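## Task

Bring the deck into line with this sheet: D1 has one-well reservoir C15, uncovered and empty, its labelled end beside the corner engraved 'A1'; D2 has a full 200 uL tip rack without cover; D3 has a full 1000 uL tip rack without cover; D4 has sample plate M09 with its lid removed, that lid resting between LP1's posts in the same orientation it had on the plate; D5 has deep-well block B38 with its seal. Every item on a position must lie flat within the locators with well A1 at the 'A1' corner. Anything the sheet does not list must stand directly on a SHELF shelf (not stacked), plates lidded with their own lids and tip racks covered. Any cover not on a rack must lie flat on SHELF or on another cover there. Never move a held object over a reservoir or over a plate lacking a squarely seated lid, unless it is a plate lid. Nothing may rely on the robot to stay put: release, move clear (touching READY or its box is fine), then press READY once. If nothing needs changing, press READY and leave everything as found; do not press READY while a required fix is still wrong.

## Robot and tools

ROBOT. One SCARA-style arm with four axes: a vertical lift (0 to 0.55 m), a shoulder (-2 to 2 rad), an elbow (-2.8 to 2.8 rad) and a wrist yaw (about -12.57 to 12.57 rad), ending in a two-finger gripper that always stays level; it can only turn about vertical, never tilt. The controlled point, end_effector_position, sits midway between the rubber pads, 2 to 3 cm behind the fingertips. Fingers extend along the gripper's +x axis and close along its y axis. Keep the elbow at least 0.4 rad away from 0, or the arm may fold and fault.

FRAMES. The scene frame has its origin on the table under the arm's base, +z up, and +y to the left when facing along +x. Reported poses use this frame. Motion commands, however, use the gripper's own axes (x forward along the fingers, y across, z up, rz turning from +x toward +y).

STATIONS. D1 to D5 are deck positions in a row, D1 leftmost seen from the base. SHELF stores labware, LP1 is the lid park, RG is a spare nest for regripping, READY is the end key on its own box; press it by pushing horizontally straight into the box until it latches. Well A1 is at the labelled short end, in the corner far from the labelled long side. Labels on lids or seals show the ID only, not A1's location. Tip racks carry their size (200 or 1000) on the same two labels.

execute_actions(actions). actions is a list of actions run in sequence; an empty list just returns the state and images. Each action is a table of up to 15 rows, one row per control step of 1/30 s; if shorter, its last row repeats to fill 15 steps. Each row is 5 numbers in [-1, 1]: dx, dy, dz, rz, opening. The first four are an offset in gripper axes from the gripper's measured pose at the start of that action (for a call's first action, the last pose a result reported); every row refers to that same start, not to the preceding row. Scale: 1.0 equals 0.6 m or 180 degrees. opening is absolute: +1 fully open (0.140 m), -1 closed (pads still 0.066 m apart). Closing fully takes about 0.6 s. Each step's command is clipped to 70 mm and 16 degrees from the measured pose, so a long reach may need several actions.

move(target, speed, blocking). target is one row of 5 numbers laid out as above: an offset in gripper axes from the pose shown in the latest result, plus an absolute opening sent when the move starts. The path is straight, lasting 0.5 to 10 s; beyond 10 s it stops short. speed is the top speed in m/s, 0.002 to 0.5 (default 0.25), turning capped at twice that in rad/s. It does not brake for obstacles, and the hand can lag, wander or overshoot speed near full reach. Faster motion and aiming further past contact mean harder hits. blocking=false returns after 0.5 s while the arm keeps going; poll with wait(0), and use wait or stop before other motion commands.

wait(seconds): 0 to 10 s, the arm holds its last command; returns early if a move finishes. stop: brakes a running move (needs stopping distance; fingers continue). zoom_image(camera, region): camera is one of cam_head_left, cam_head_right, cam_high, cam_low, cam_wrist (each 504x504); region is [x0, y0, x1, y1] in pixels, top-left origin, at most 504 by 504. finished_scene(scene): ends the current scene, given its number; irreversible.

RESULTS. The state line gives end_effector_position (m) and end_effector_quat_wxyz in the scene frame; it can be slightly off, more at long reach. Joint positions lists lift (m), shoulder, elbow, wrist yaw (rad), then pad gap (m). grip_measured is the finger opening on the command scale; readings may be off by about 1 mm consistently. Hand target is where the controller is heading now. Step readings list positions at some steps; HELD marks steps partly held back. 'pose unreachable' means the clearance check altered or blocked a command. A move adds a 'move:' line: done (at rest near target), off_target, moving, held (last step blocked) or fault, plus limits: paced means the pose was clipped, held means some steps were blocked (after which the arm may dash faster than speed); the distance to target is also shown. MOTOR HOT appears from 85 °C; at 100 °C an OVER-TEMPERATURE FAULT brakes the arm until it cools.

GRIPPING. To hold something, command an opening about 0.04 under grip_measured (less for a lighter grip). Pad force tops out near 18 N; fast closing can squeeze harder.

AVOID. Load limits: lift 54.6 N, shoulder 8.19 N m, elbow 4.09 N m, wrist yaw 1.36 N m, held weight included; reaching one freezes the arm for 10 s and drops the rest of the call. Never knock or place anything off the table. Avoid drops, slips, slams and forceful pushes. Do not carry items above a reservoir or an unlidded plate (plate lids excepted). Holding loads heats motors, even while idle.

Each tool is called after "Request:" as name(argument=value, ...) on one line, values as JSON.

## Session

Request:
execute_actions(actions=[])

Scene clock: 0.00 s.
end_effector_position=(+0.5641, -0.1094, +0.1433) grip_measured=+1.00 end_effector_quat_wxyz=(+0.968, -0.000, -0.000, +0.251)
Joint positions: [ 0.138 -1.399 -1.32  -3.057  0.14 ]
Motor temperatures (°C, as the motors report them): [36 23 23 24]
Hand target: +0.564, -0.109, +0.143; +0.968, -0.000, -0.000, +0.251

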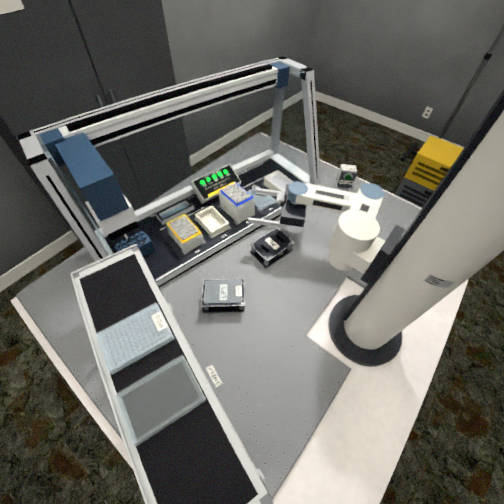

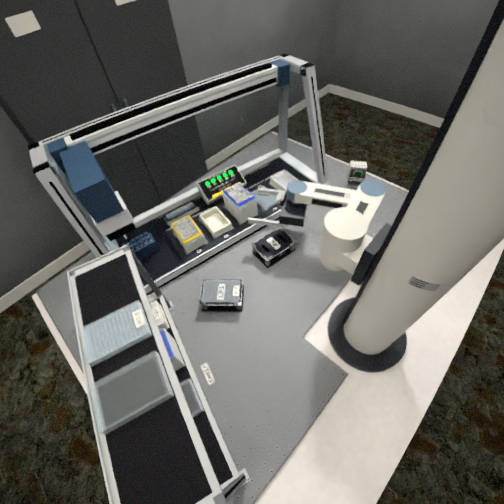

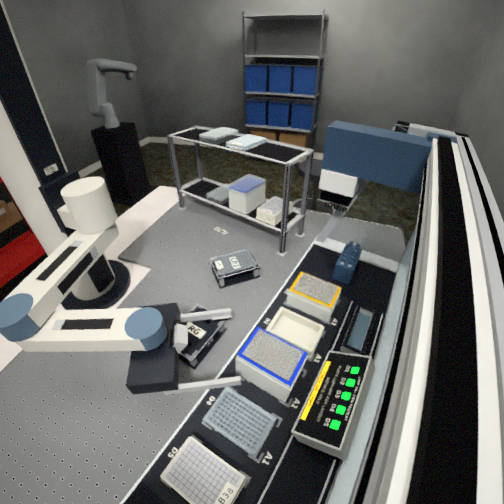

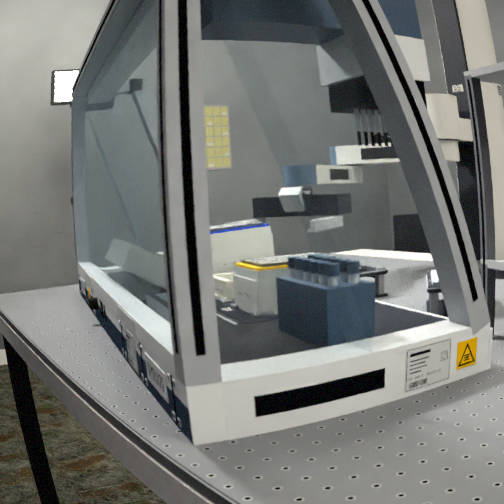

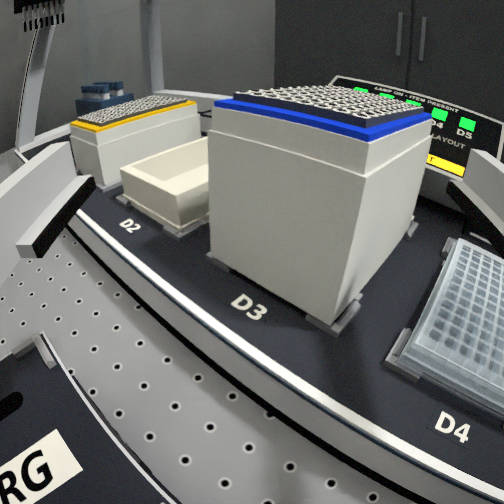

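Request:
zoom_image(camera="cam_high", region=[140,370,300,504])

Request:
zoom_image(camera="cam_high", region=[220,260,370,410])

Request:
zoom_image(camera="cam_high", region=[160,115,320,275])

Request:
zoom_image(camera="cam_head_left", region=[180,260,270,330])

Request:
zoom_image(camera="cam_head_left", region=[150,155,320,265])

Region (140, 370, 300, 504) of cam_high's 504x504 image, scaled by 3.150, with more detail than that image has; it fills the top 422 rows of this view, and the rest is white.

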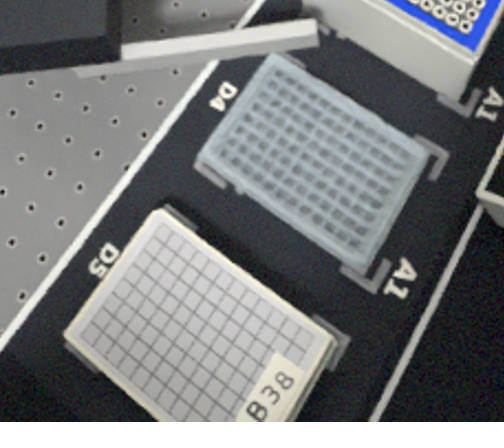

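Region (220, 260, 370, 410) of cam_high's 504x504 image, scaled by 3.360, with more detail than that image has.

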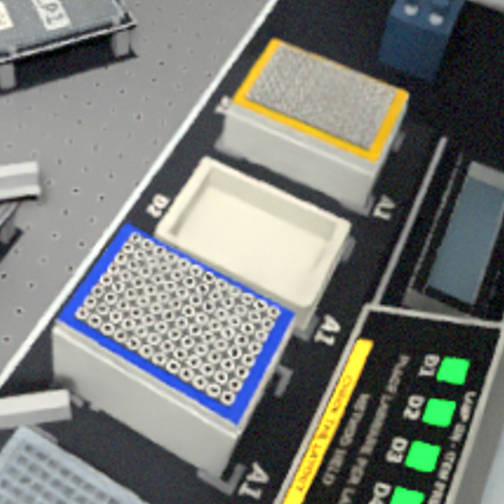

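Region (160, 115, 320, 275) of cam_high's 504x504 image, scaled by 3.150, with more detail than that image has.

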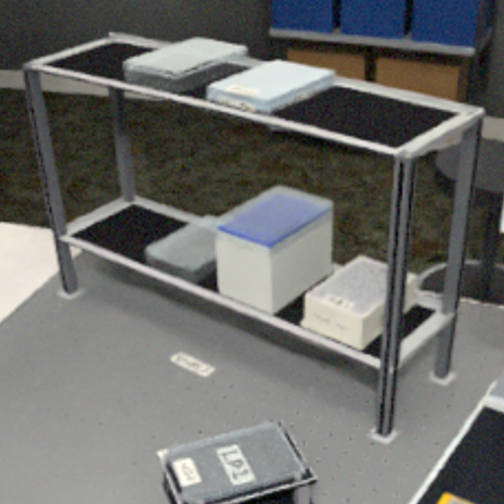

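Region (180, 260, 270, 330) of cam_head_left's 504x504 image, scaled by 5.600, with more detail than that image has.

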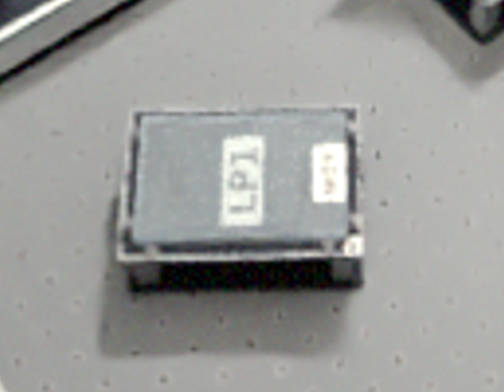

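Region (150, 155, 320, 265) of cam_head_left's 504x504 image, scaled by 2.965, with more detail than that image has; it fills the top 326 rows of this view, and the rest is white.

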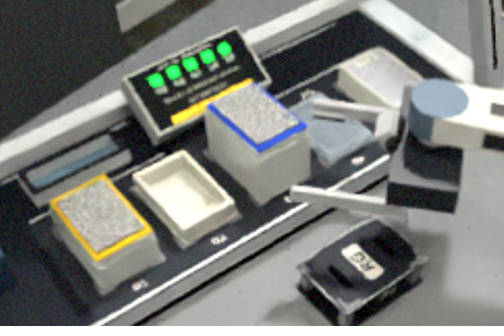

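Request:
zoom_image(camera="cam_high", region=[195,380,295,470])

Request:
zoom_image(camera="cam_wrist", region=[370,220,504,420])

Request:
zoom_image(camera="cam_wrist", region=[190,200,440,350])

Request:
zoom_image(camera="cam_wrist", region=[60,80,230,250])

Request:
zoom_image(camera="cam_high", region=[150,424,270,504])

Region (195, 380, 295, 470) of cam_high's 504x504 image, scaled by 5.040, with more detail than that image has; it fills the top 454 rows of this view, and the rest is white.

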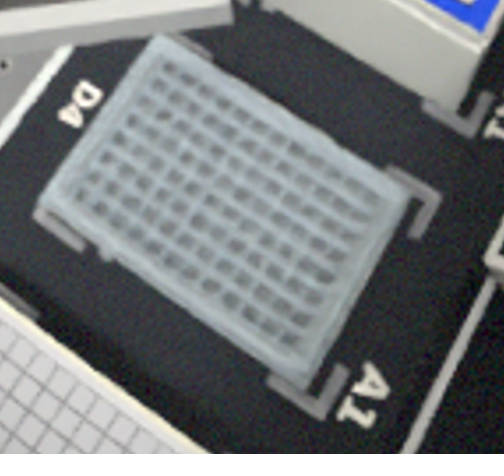

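Region (370, 220, 504, 420) of cam_wrist's 504x504 image, scaled by 2.520, with more detail than that image has; it fills the left 338 columns of this view, and the rest is white.

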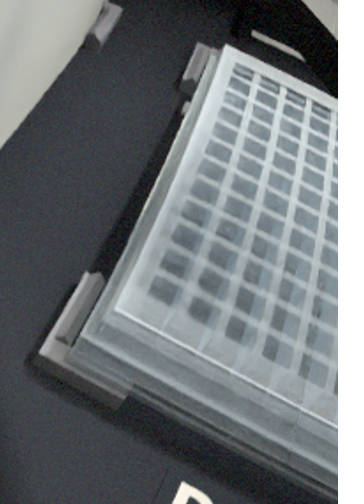

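Region (190, 200, 440, 350) of cam_wrist's 504x504 image, scaled by 2.016, with more detail than that image has; it fills the top 302 rows of this view, and the rest is white.

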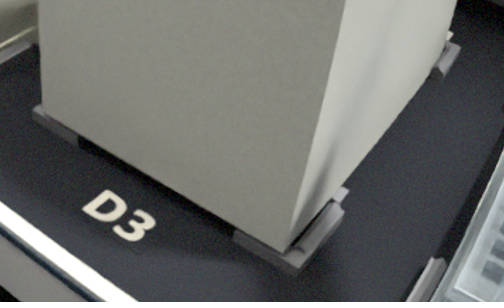

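Region (60, 80, 230, 250) of cam_wrist's 504x504 image, scaled by 2.965, with more detail than that image has.

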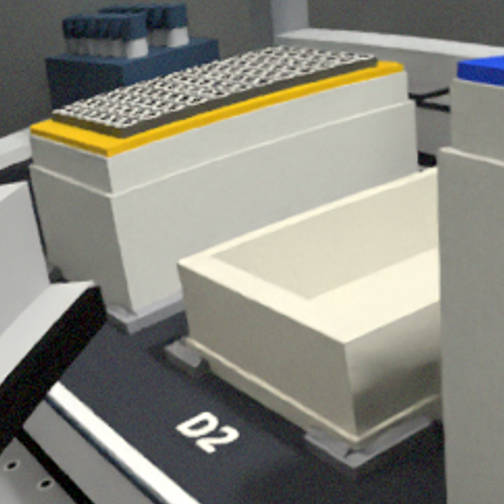

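Region (150, 424, 270, 504) of cam_high's 504x504 image, scaled by 4.200, with more detail than that image has.

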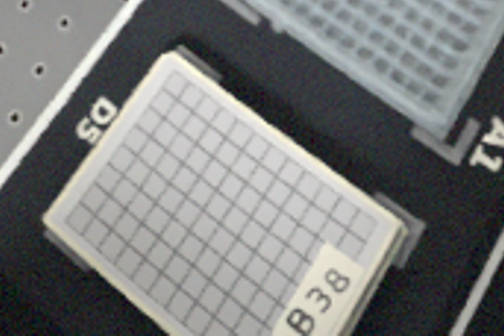

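Request:
zoom_image(camera="cam_head_left", region=[90,295,190,385])

Request:
zoom_image(camera="cam_head_right", region=[75,280,215,440])

Request:
zoom_image(camera="cam_high", region=[190,120,280,170])

Request:
zoom_image(camera="cam_high", region=[200,240,270,295])

Request:
zoom_image(camera="cam_low", region=[195,210,320,330])

Region (90, 295, 190, 385) of cam_head_left's 504x504 image, scaled by 5.040, with more detail than that image has; it fills the top 454 rows of this view, and the rest is white.

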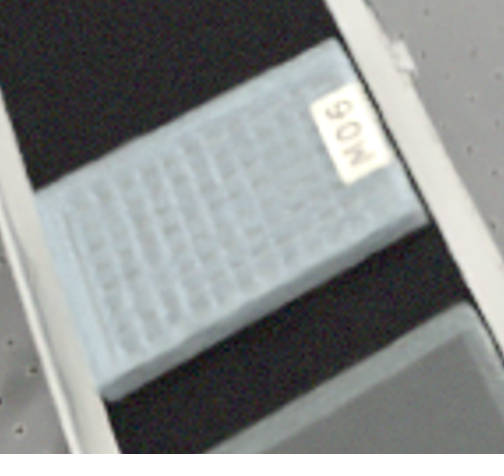

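Region (75, 280, 215, 440) of cam_head_right's 504x504 image, scaled by 3.150, with more detail than that image has; it fills the left 441 columns of this view, and the rest is white.

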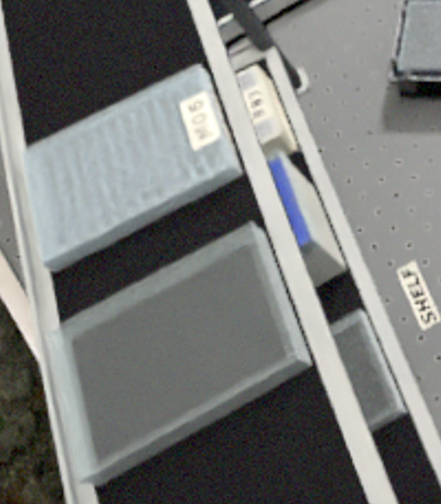

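Region (190, 120, 280, 170) of cam_high's 504x504 image, scaled by 5.600, with more detail than that image has.

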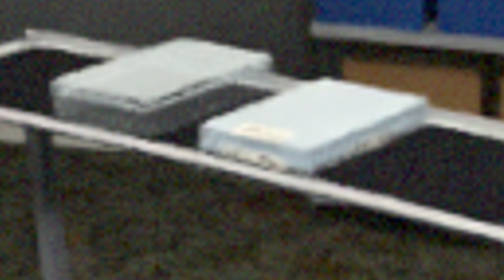

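Region (200, 240, 270, 295) of cam_high's 504x504 image, scaled by 7.200, with more detail than that image has; it fills the top 396 rows of this view, and the rest is white.

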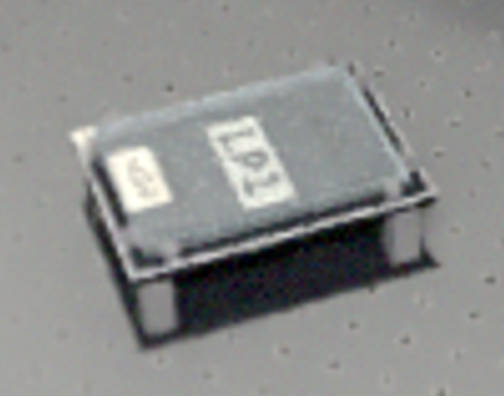

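Region (195, 210, 320, 330) of cam_low's 504x504 image, scaled by 4.032, with more detail than that image has; it fills the top 484 rows of this view, and the rest is white.

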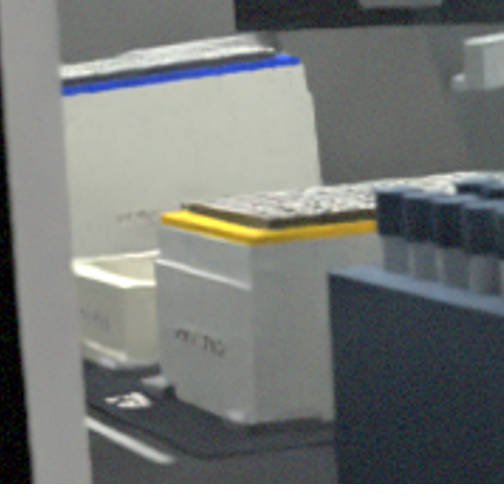

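Request:
zoom_image(camera="cam_wrist", region=[300,285,370,345])

Request:
zoom_image(camera="cam_wrist", region=[375,320,445,390])

Request:
zoom_image(camera="cam_wrist", region=[155,210,240,280])

Request:
zoom_image(camera="cam_wrist", region=[85,165,145,215])

Region (300, 285, 370, 345) of cam_wrist's 504x504 image, scaled by 7.200, with more detail than that image has; it fills the top 432 rows of this view, and the rest is white.

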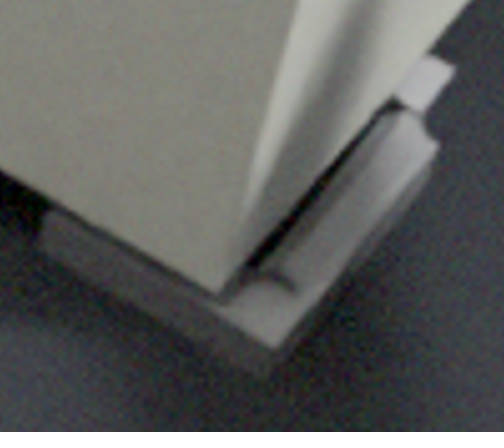

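Region (375, 320, 445, 390) of cam_wrist's 504x504 image, scaled by 7.200, with more detail than that image has.

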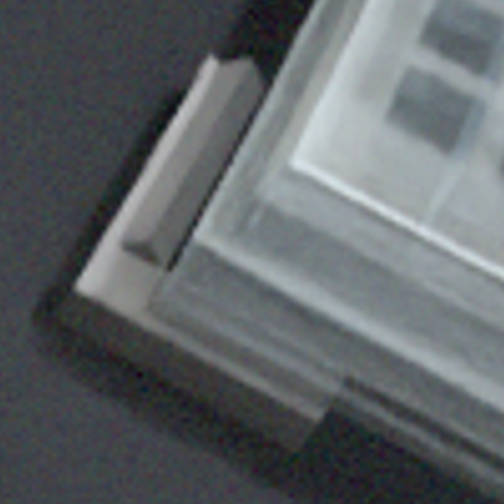

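Region (155, 210, 240, 280) of cam_wrist's 504x504 image, scaled by 5.929, with more detail than that image has; it fills the top 415 rows of this view, and the rest is white.

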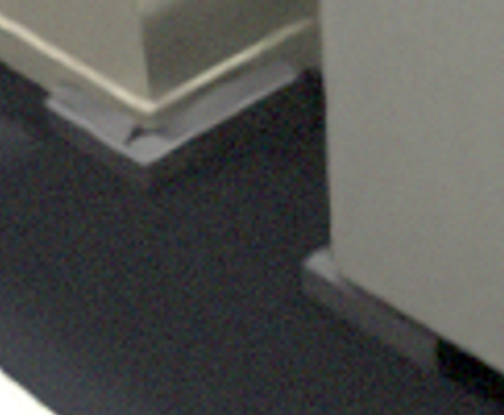

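Region (85, 165, 145, 215) of cam_wrist's 504x504 image, scaled by 8.400, with more detail than that image has.

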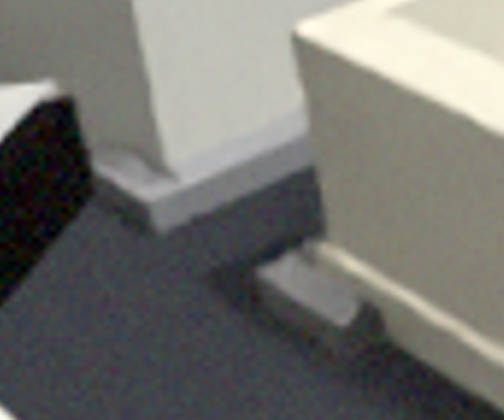

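Request:
zoom_image(camera="cam_wrist", region=[414,350,504,440])

Request:
zoom_image(camera="cam_high", region=[240,405,290,465])

Request:
zoom_image(camera="cam_head_right", region=[240,160,310,220])

Request:
zoom_image(camera="cam_wrist", region=[0,320,200,504])

Request:
zoom_image(camera="cam_head_left", region=[240,220,310,275])

Region (414, 350, 504, 440) of cam_wrist's 504x504 image, scaled by 5.600, with more detail than that image has.

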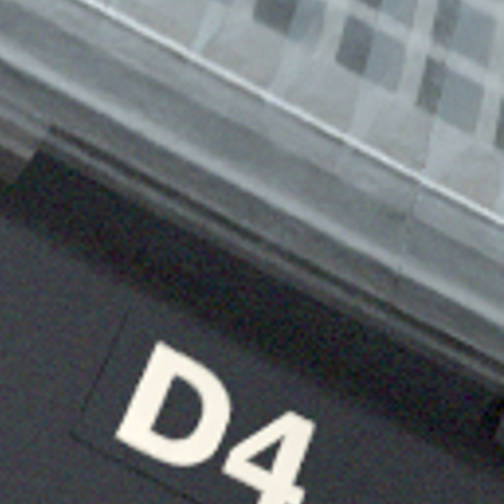

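Region (240, 405, 290, 465) of cam_high's 504x504 image, scaled by 8.400, with more detail than that image has.

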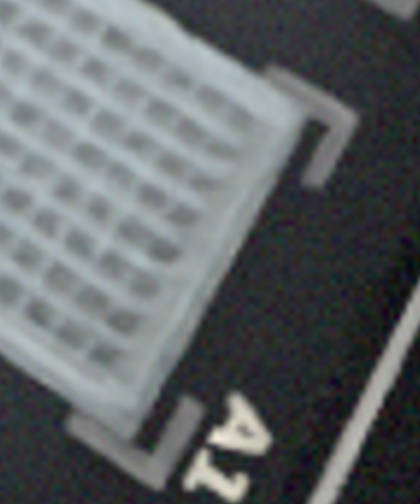

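Region (240, 160, 310, 220) of cam_head_right's 504x504 image, scaled by 7.200, with more detail than that image has; it fills the top 432 rows of this view, and the rest is white.

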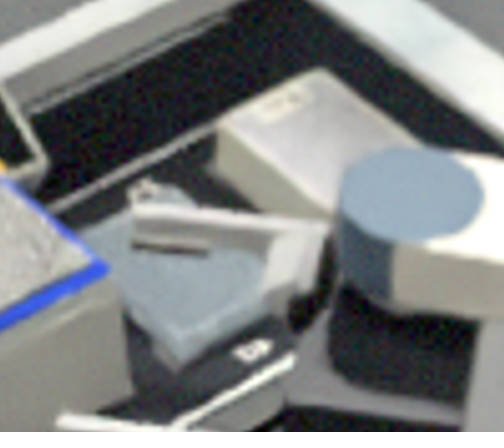

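Region (0, 320, 200, 504) of cam_wrist's 504x504 image, scaled by 2.520, with more detail than that image has; it fills the top 464 rows of this view, and the rest is white.

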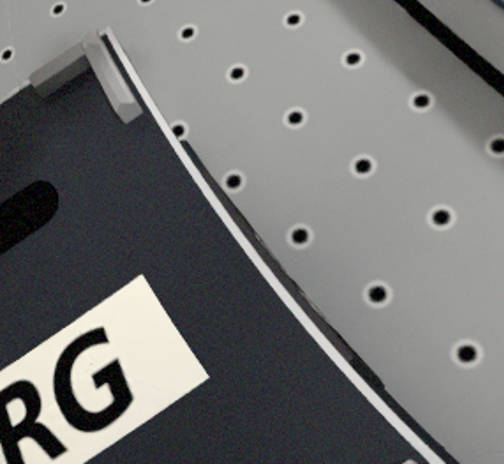

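Region (240, 220, 310, 275) of cam_head_left's 504x504 image, scaled by 7.200, with more detail than that image has; it fills the top 396 rows of this view, and the rest is white.

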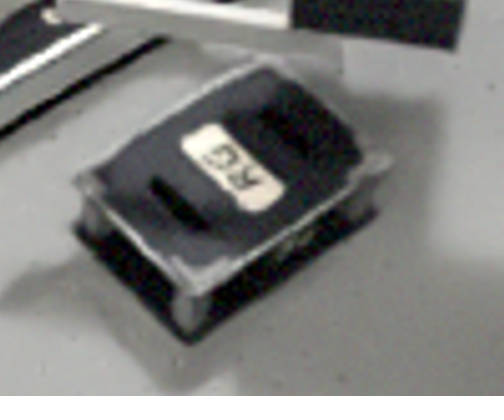

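Request:
execute_actions(actions=[[[-0.01,0,0.11,0,1],[-0.02,0,0.128,0,1],[-0.03,0,0.128,0,1],[-0.03,0,0.128,0,1],[-0.03,0,0.128,0,1],[-0.03,0,0.128,0,1],[-0.03,0,0.128,0,1],[-0.03,0.03,0.128,0.02,1],[-0.03,0.1,0.128,0.07,1],[-0.024,0.4547,0.128,0.3,1]]])

Scene clock: 12.13 s.
end_effector_position=(+0.5005, -0.0304, +0.2198) grip_measured=+1.00 end_effector_quat_wxyz=(+0.894, -0.000, -0.000, +0.447)
Joint positions: [ 0.215 -1.418 -1.13  -2.808  0.14 ]
Motor temperatures (°C, as the motors report them): [36 23 23 24]
Hand target: +0.475, +0.007, +0.220; +0.848, -0.000, -0.000, +0.530
Off the commanded pose: 0.173 m, 30 deg; position and orientation clipped at the last step of the last action.
Step readings (end_effector_position):
0: (+0.5641, -0.1094, +0.1433)
1: (+0.5641, -0.1094, +0.1434)
2: (+0.5640, -0.1094, +0.1449)
4: (+0.5633, -0.1099, +0.1533)
8: (+0.5582, -0.1131, +0.1902)
15: end_effector_position above

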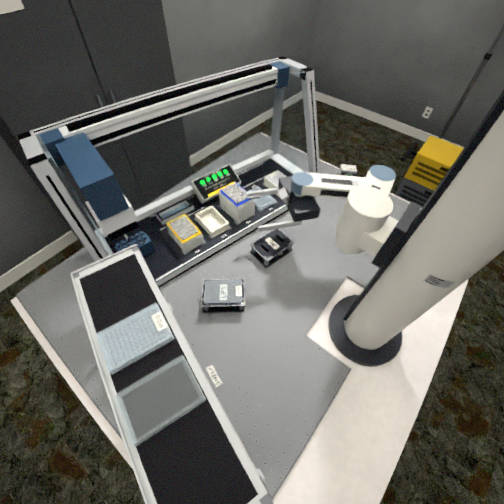

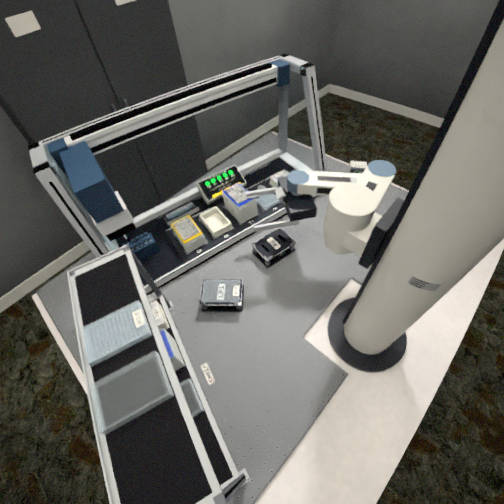

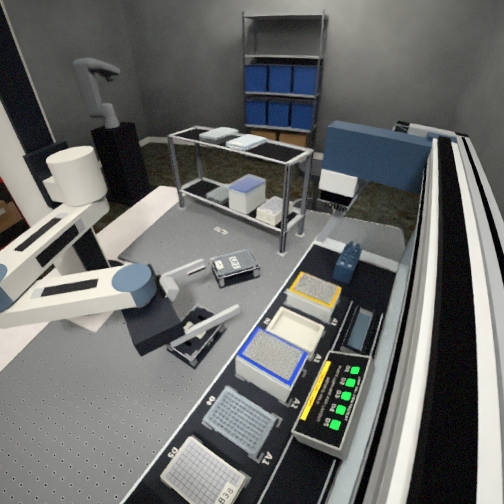

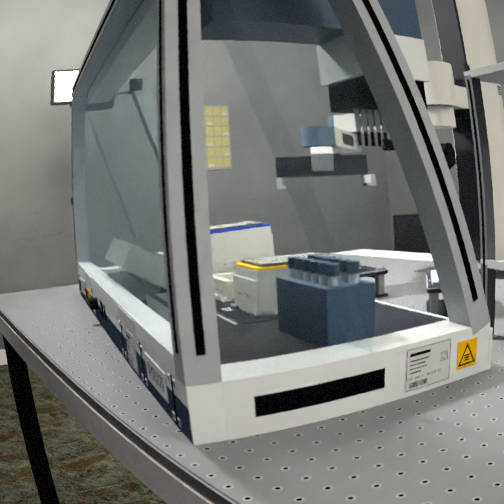

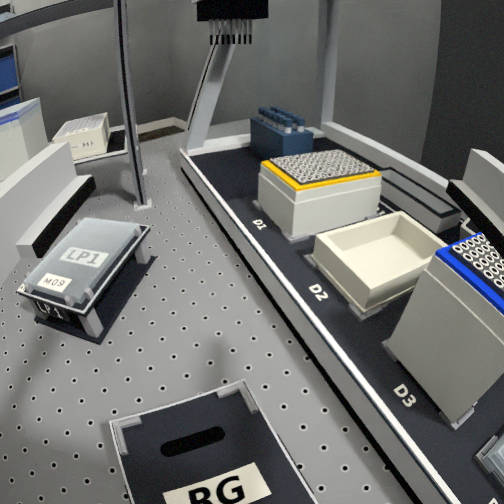

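Request:
zoom_image(camera="cam_wrist", region=[10,200,170,350])

Request:
zoom_image(camera="cam_wrist", region=[245,140,395,250])

Request:
execute_actions(actions=[])

Region (10, 200, 170, 350) of cam_wrist's 504x504 image, scaled by 3.150, with more detail than that image has; it fills the top 472 rows of this view, and the rest is white.

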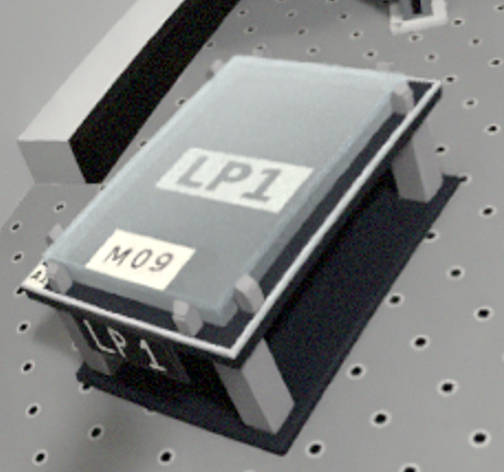

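Region (245, 140, 395, 250) of cam_wrist's 504x504 image, scaled by 3.360, with more detail than that image has; it fills the top 370 rows of this view, and the rest is white.

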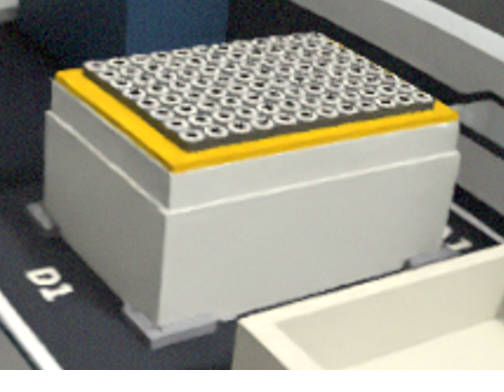

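Scene clock: 13.77 s.
end_effector_position=(+0.4754, +0.0066, +0.2201) grip_measured=+1.00 end_effector_quat_wxyz=(+0.848, -0.000, -0.000, +0.531)
Joint positions: [ 0.215 -1.369 -1.07  -2.725  0.14 ]
Motor temperatures (°C, as the motors report them): [36 23 23 24]
Hand target: +0.475, +0.007, +0.220; +0.848, -0.000, -0.000, +0.530
Off the commanded pose: 0.129 m, 19 deg; position and orientation clipped at the last step of the last action.

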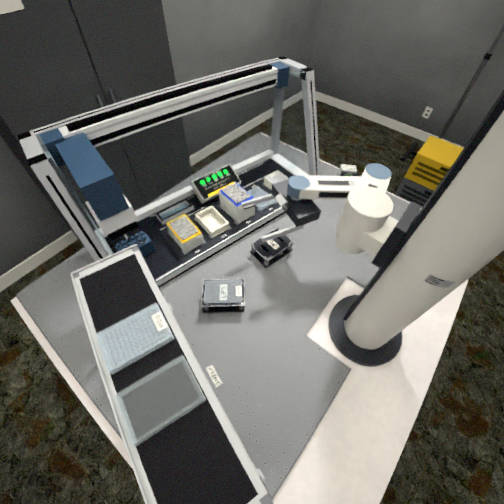

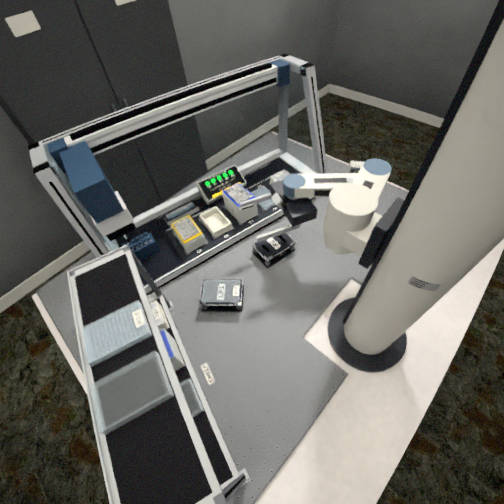

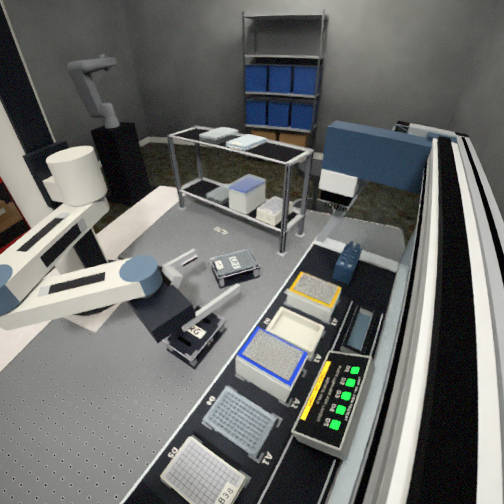

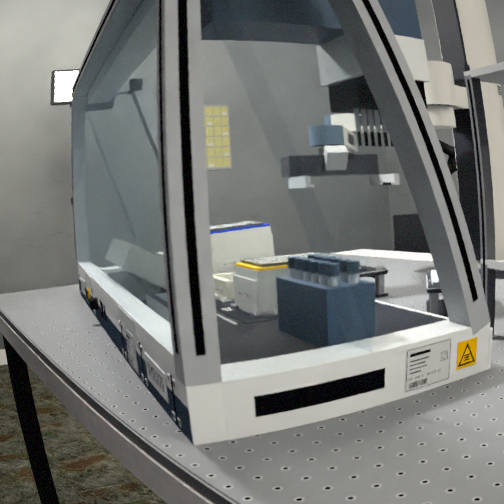

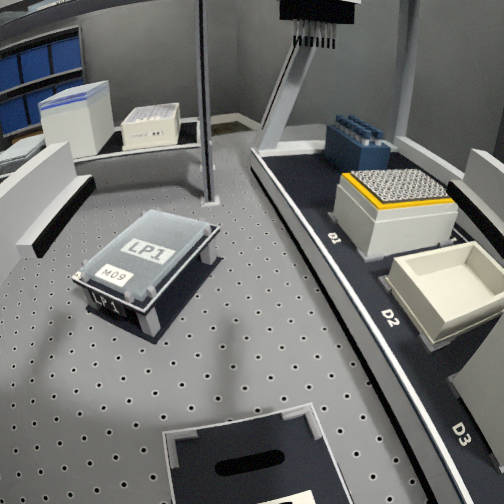

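Request:
zoom_image(camera="cam_wrist", region=[65,195,235,345])

Request:
zoom_image(camera="cam_wrist", region=[0,0,220,190])

Request:
zoom_image(camera="cam_wrist", region=[150,390,370,504])

Region (65, 195, 235, 345) of cam_wrist's 504x504 image, scaled by 2.965, with more detail than that image has; it fills the top 445 rows of this view, and the rest is white.

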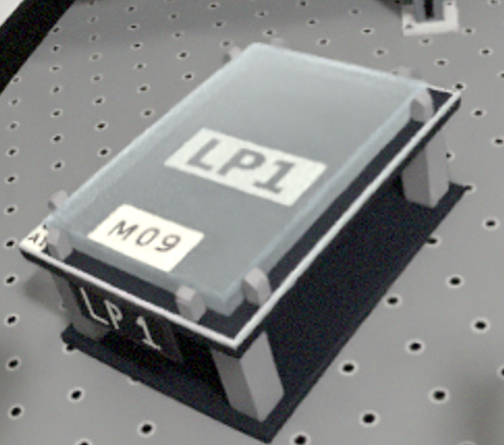

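Region (0, 0, 220, 190) of cam_wrist's 504x504 image, scaled by 2.291, with more detail than that image has; it fills the top 435 rows of this view, and the rest is white.

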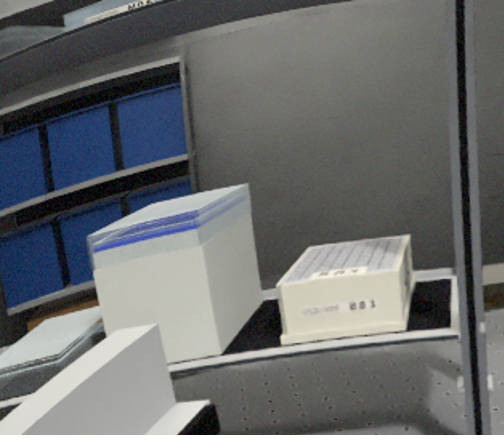

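Region (150, 390, 370, 504) of cam_wrist's 504x504 image, scaled by 2.291, with more detail than that image has; it fills the top 261 rows of this view, and the rest is white.

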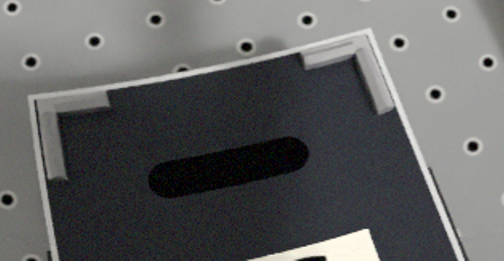

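Request:
zoom_image(camera="cam_wrist", region=[30,0,90,24])

Request:
zoom_image(camera="cam_wrist", region=[110,95,200,160])

Request:
zoom_image(camera="cam_wrist", region=[30,70,120,160])

Region (30, 0, 90, 24) of cam_wrist's 504x504 image, scaled by 8.400, with more detail than that image has; it fills the top 202 rows of this view, and the rest is white.

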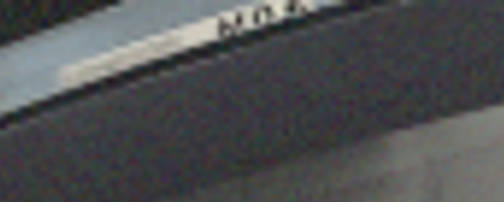

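Region (110, 95, 200, 160) of cam_wrist's 504x504 image, scaled by 5.600, with more detail than that image has.

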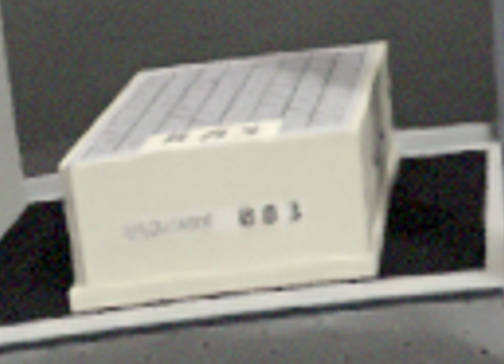

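Region (30, 70, 120, 160) of cam_wrist's 504x504 image, scaled by 5.600, with more detail than that image has.

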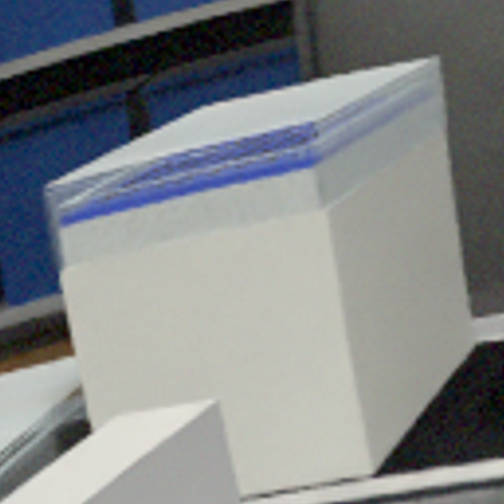

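Request:
execute_actions(actions=[[[0.17,0.1,0.17,0,1]]])

Request:
zoom_image(camera="cam_wrist", region=[0,0,200,120])

Scene clock: 16.43 s.
end_effector_position=(+0.4605, +0.1139, +0.3183) grip_measured=+1.00 end_effector_quat_wxyz=(+0.842, -0.000, -0.000, +0.539)
Joint positions: [ 0.313 -1.023 -0.892 -3.23   0.14 ]
Motor temperatures (°C, as the motors report them): [36 23 23 24]
Hand target: +0.464, +0.124, +0.322; +0.847, -0.000, -0.000, +0.532
Off the commanded pose: 0.013 m, 1 deg.
Step readings (end_effector_position):
0: (+0.4754, +0.0066, +0.2201)
1: (+0.4755, +0.0067, +0.2202)
2: (+0.4754, +0.0081, +0.2217)
4: (+0.4738, +0.0167, +0.2302)
8: (+0.4656, +0.0523, +0.2656)
15: end_effector_position above

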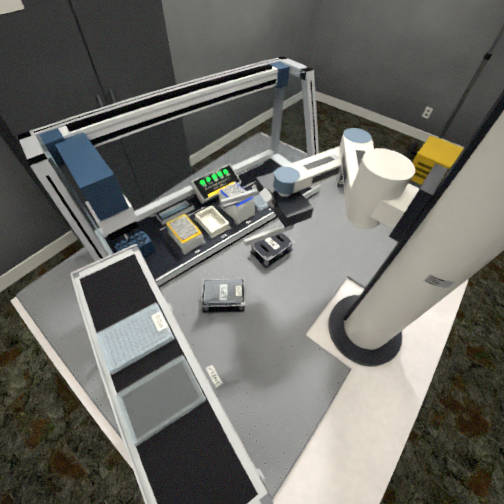

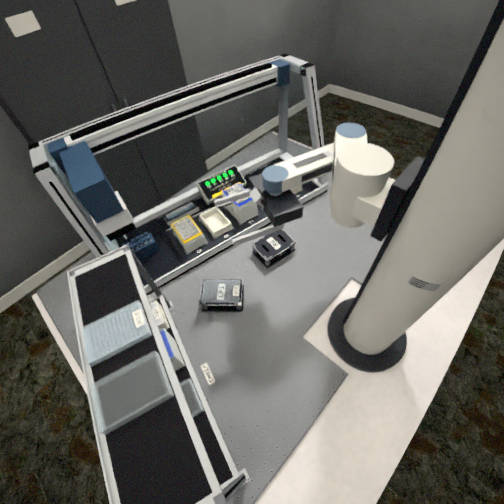

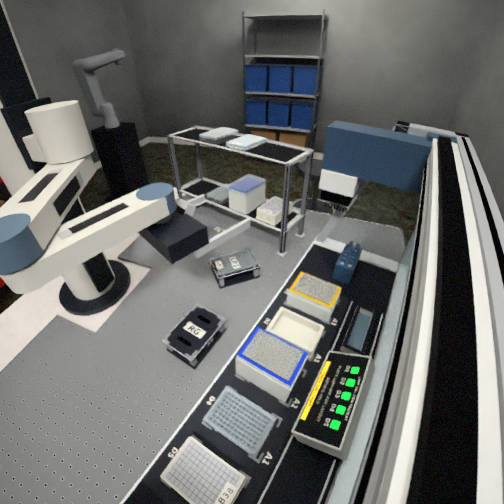

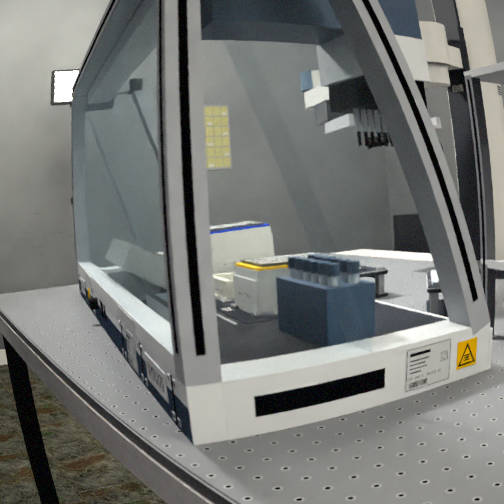

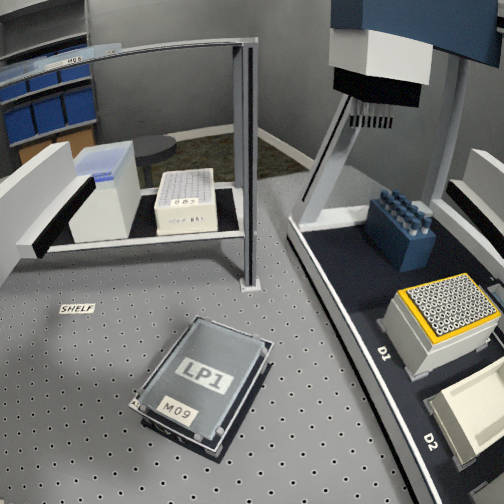

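Region (0, 0, 200, 120) of cam_wrist's 504x504 image, scaled by 2.520, with more detail than that image has; it fills the top 302 rows of this view, and the rest is white.

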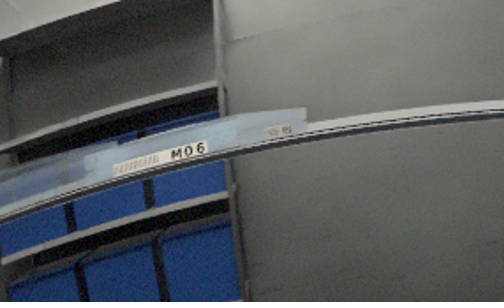

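Request:
zoom_image(camera="cam_wrist", region=[0,30,130,95])

Request:
zoom_image(camera="cam_high", region=[150,295,240,375])

Request:
zoom_image(camera="cam_wrist", region=[370,260,504,400])

Region (0, 30, 130, 95) of cam_wrist's 504x504 image, scaled by 3.877, with more detail than that image has.

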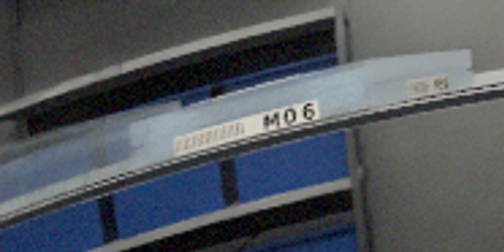

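Region (150, 295, 240, 375) of cam_high's 504x504 image, scaled by 5.600, with more detail than that image has.

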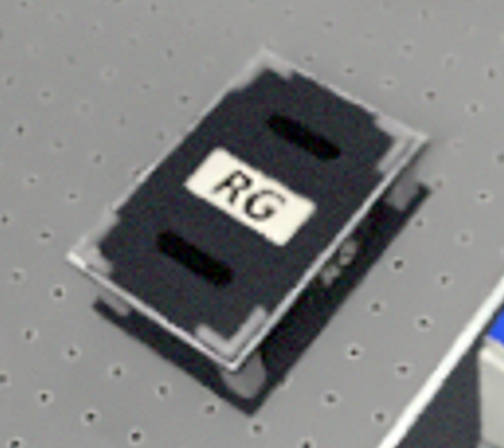

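Region (370, 260, 504, 400) of cam_wrist's 504x504 image, scaled by 3.600, with more detail than that image has; it fills the left 482 columns of this view, and the rest is white.

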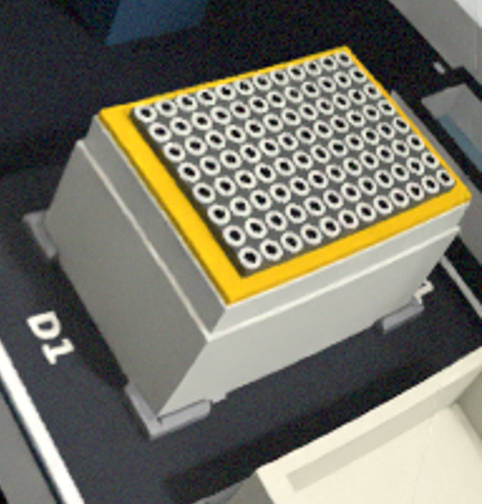

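Request:
execute_actions(actions=[[[-0.0143,-0.2598,-0.3472,-0.4336,0]]])

Scene clock: 19.07 s.
end_effector_position=(+0.5332, +0.0663, +0.1963) grip_measured=+0.00 end_effector_quat_wxyz=(+0.964, -0.000, -0.000, +0.266)
Joint positions: [ 0.191 -0.973 -0.94  -3.832  0.103]
Motor temperatures (°C, as the motors report them): [36 23 23 24]
Hand target: +0.557, +0.051, +0.153; +0.985, -0.000, -0.000, +0.171
Off the commanded pose: 0.111 m, 44 deg; position and orientation clipped at the last step of the last action.
Step readings (end_effector_position):
0: (+0.4643, +0.1237, +0.3221)
1: (+0.4644, +0.1237, +0.3220)
2: (+0.4654, +0.1230, +0.3205)
4: (+0.4704, +0.1197, +0.3120)
8: (+0.4909, +0.1041, +0.2748)
15: end_effector_position above

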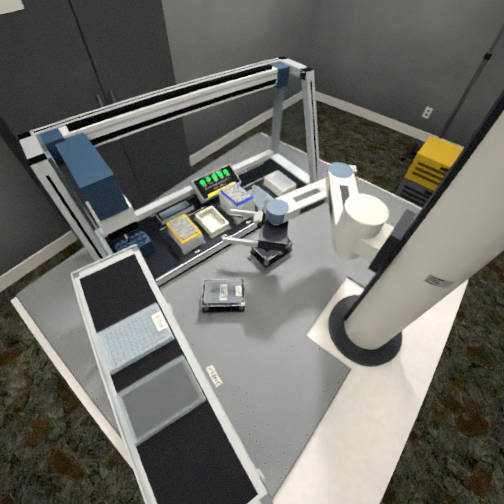

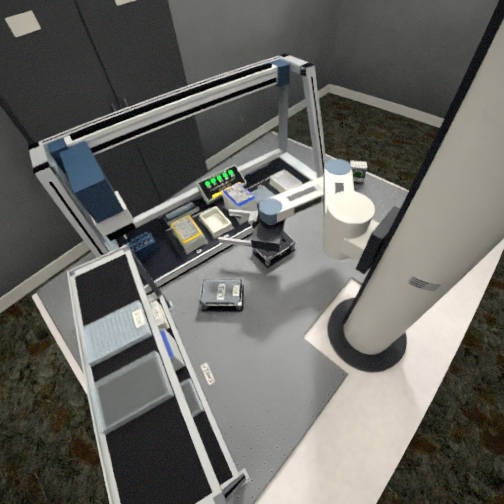

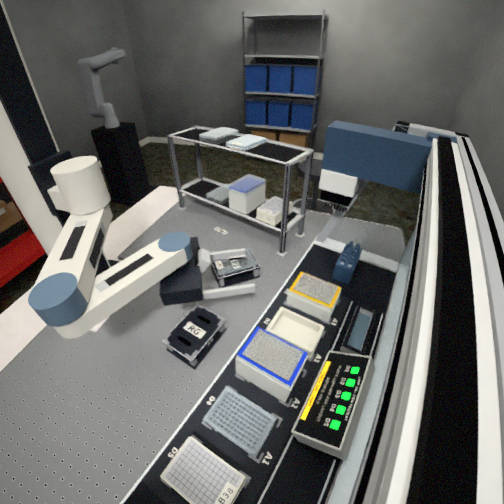

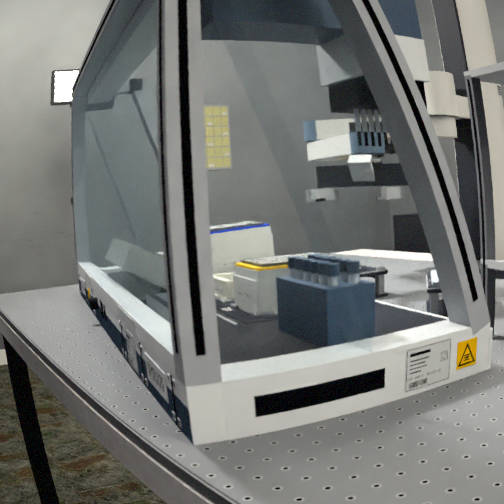

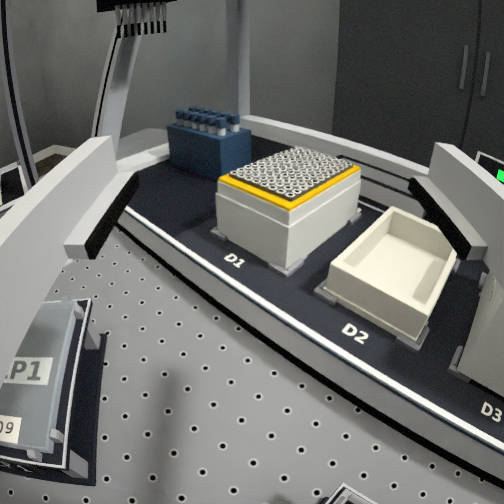

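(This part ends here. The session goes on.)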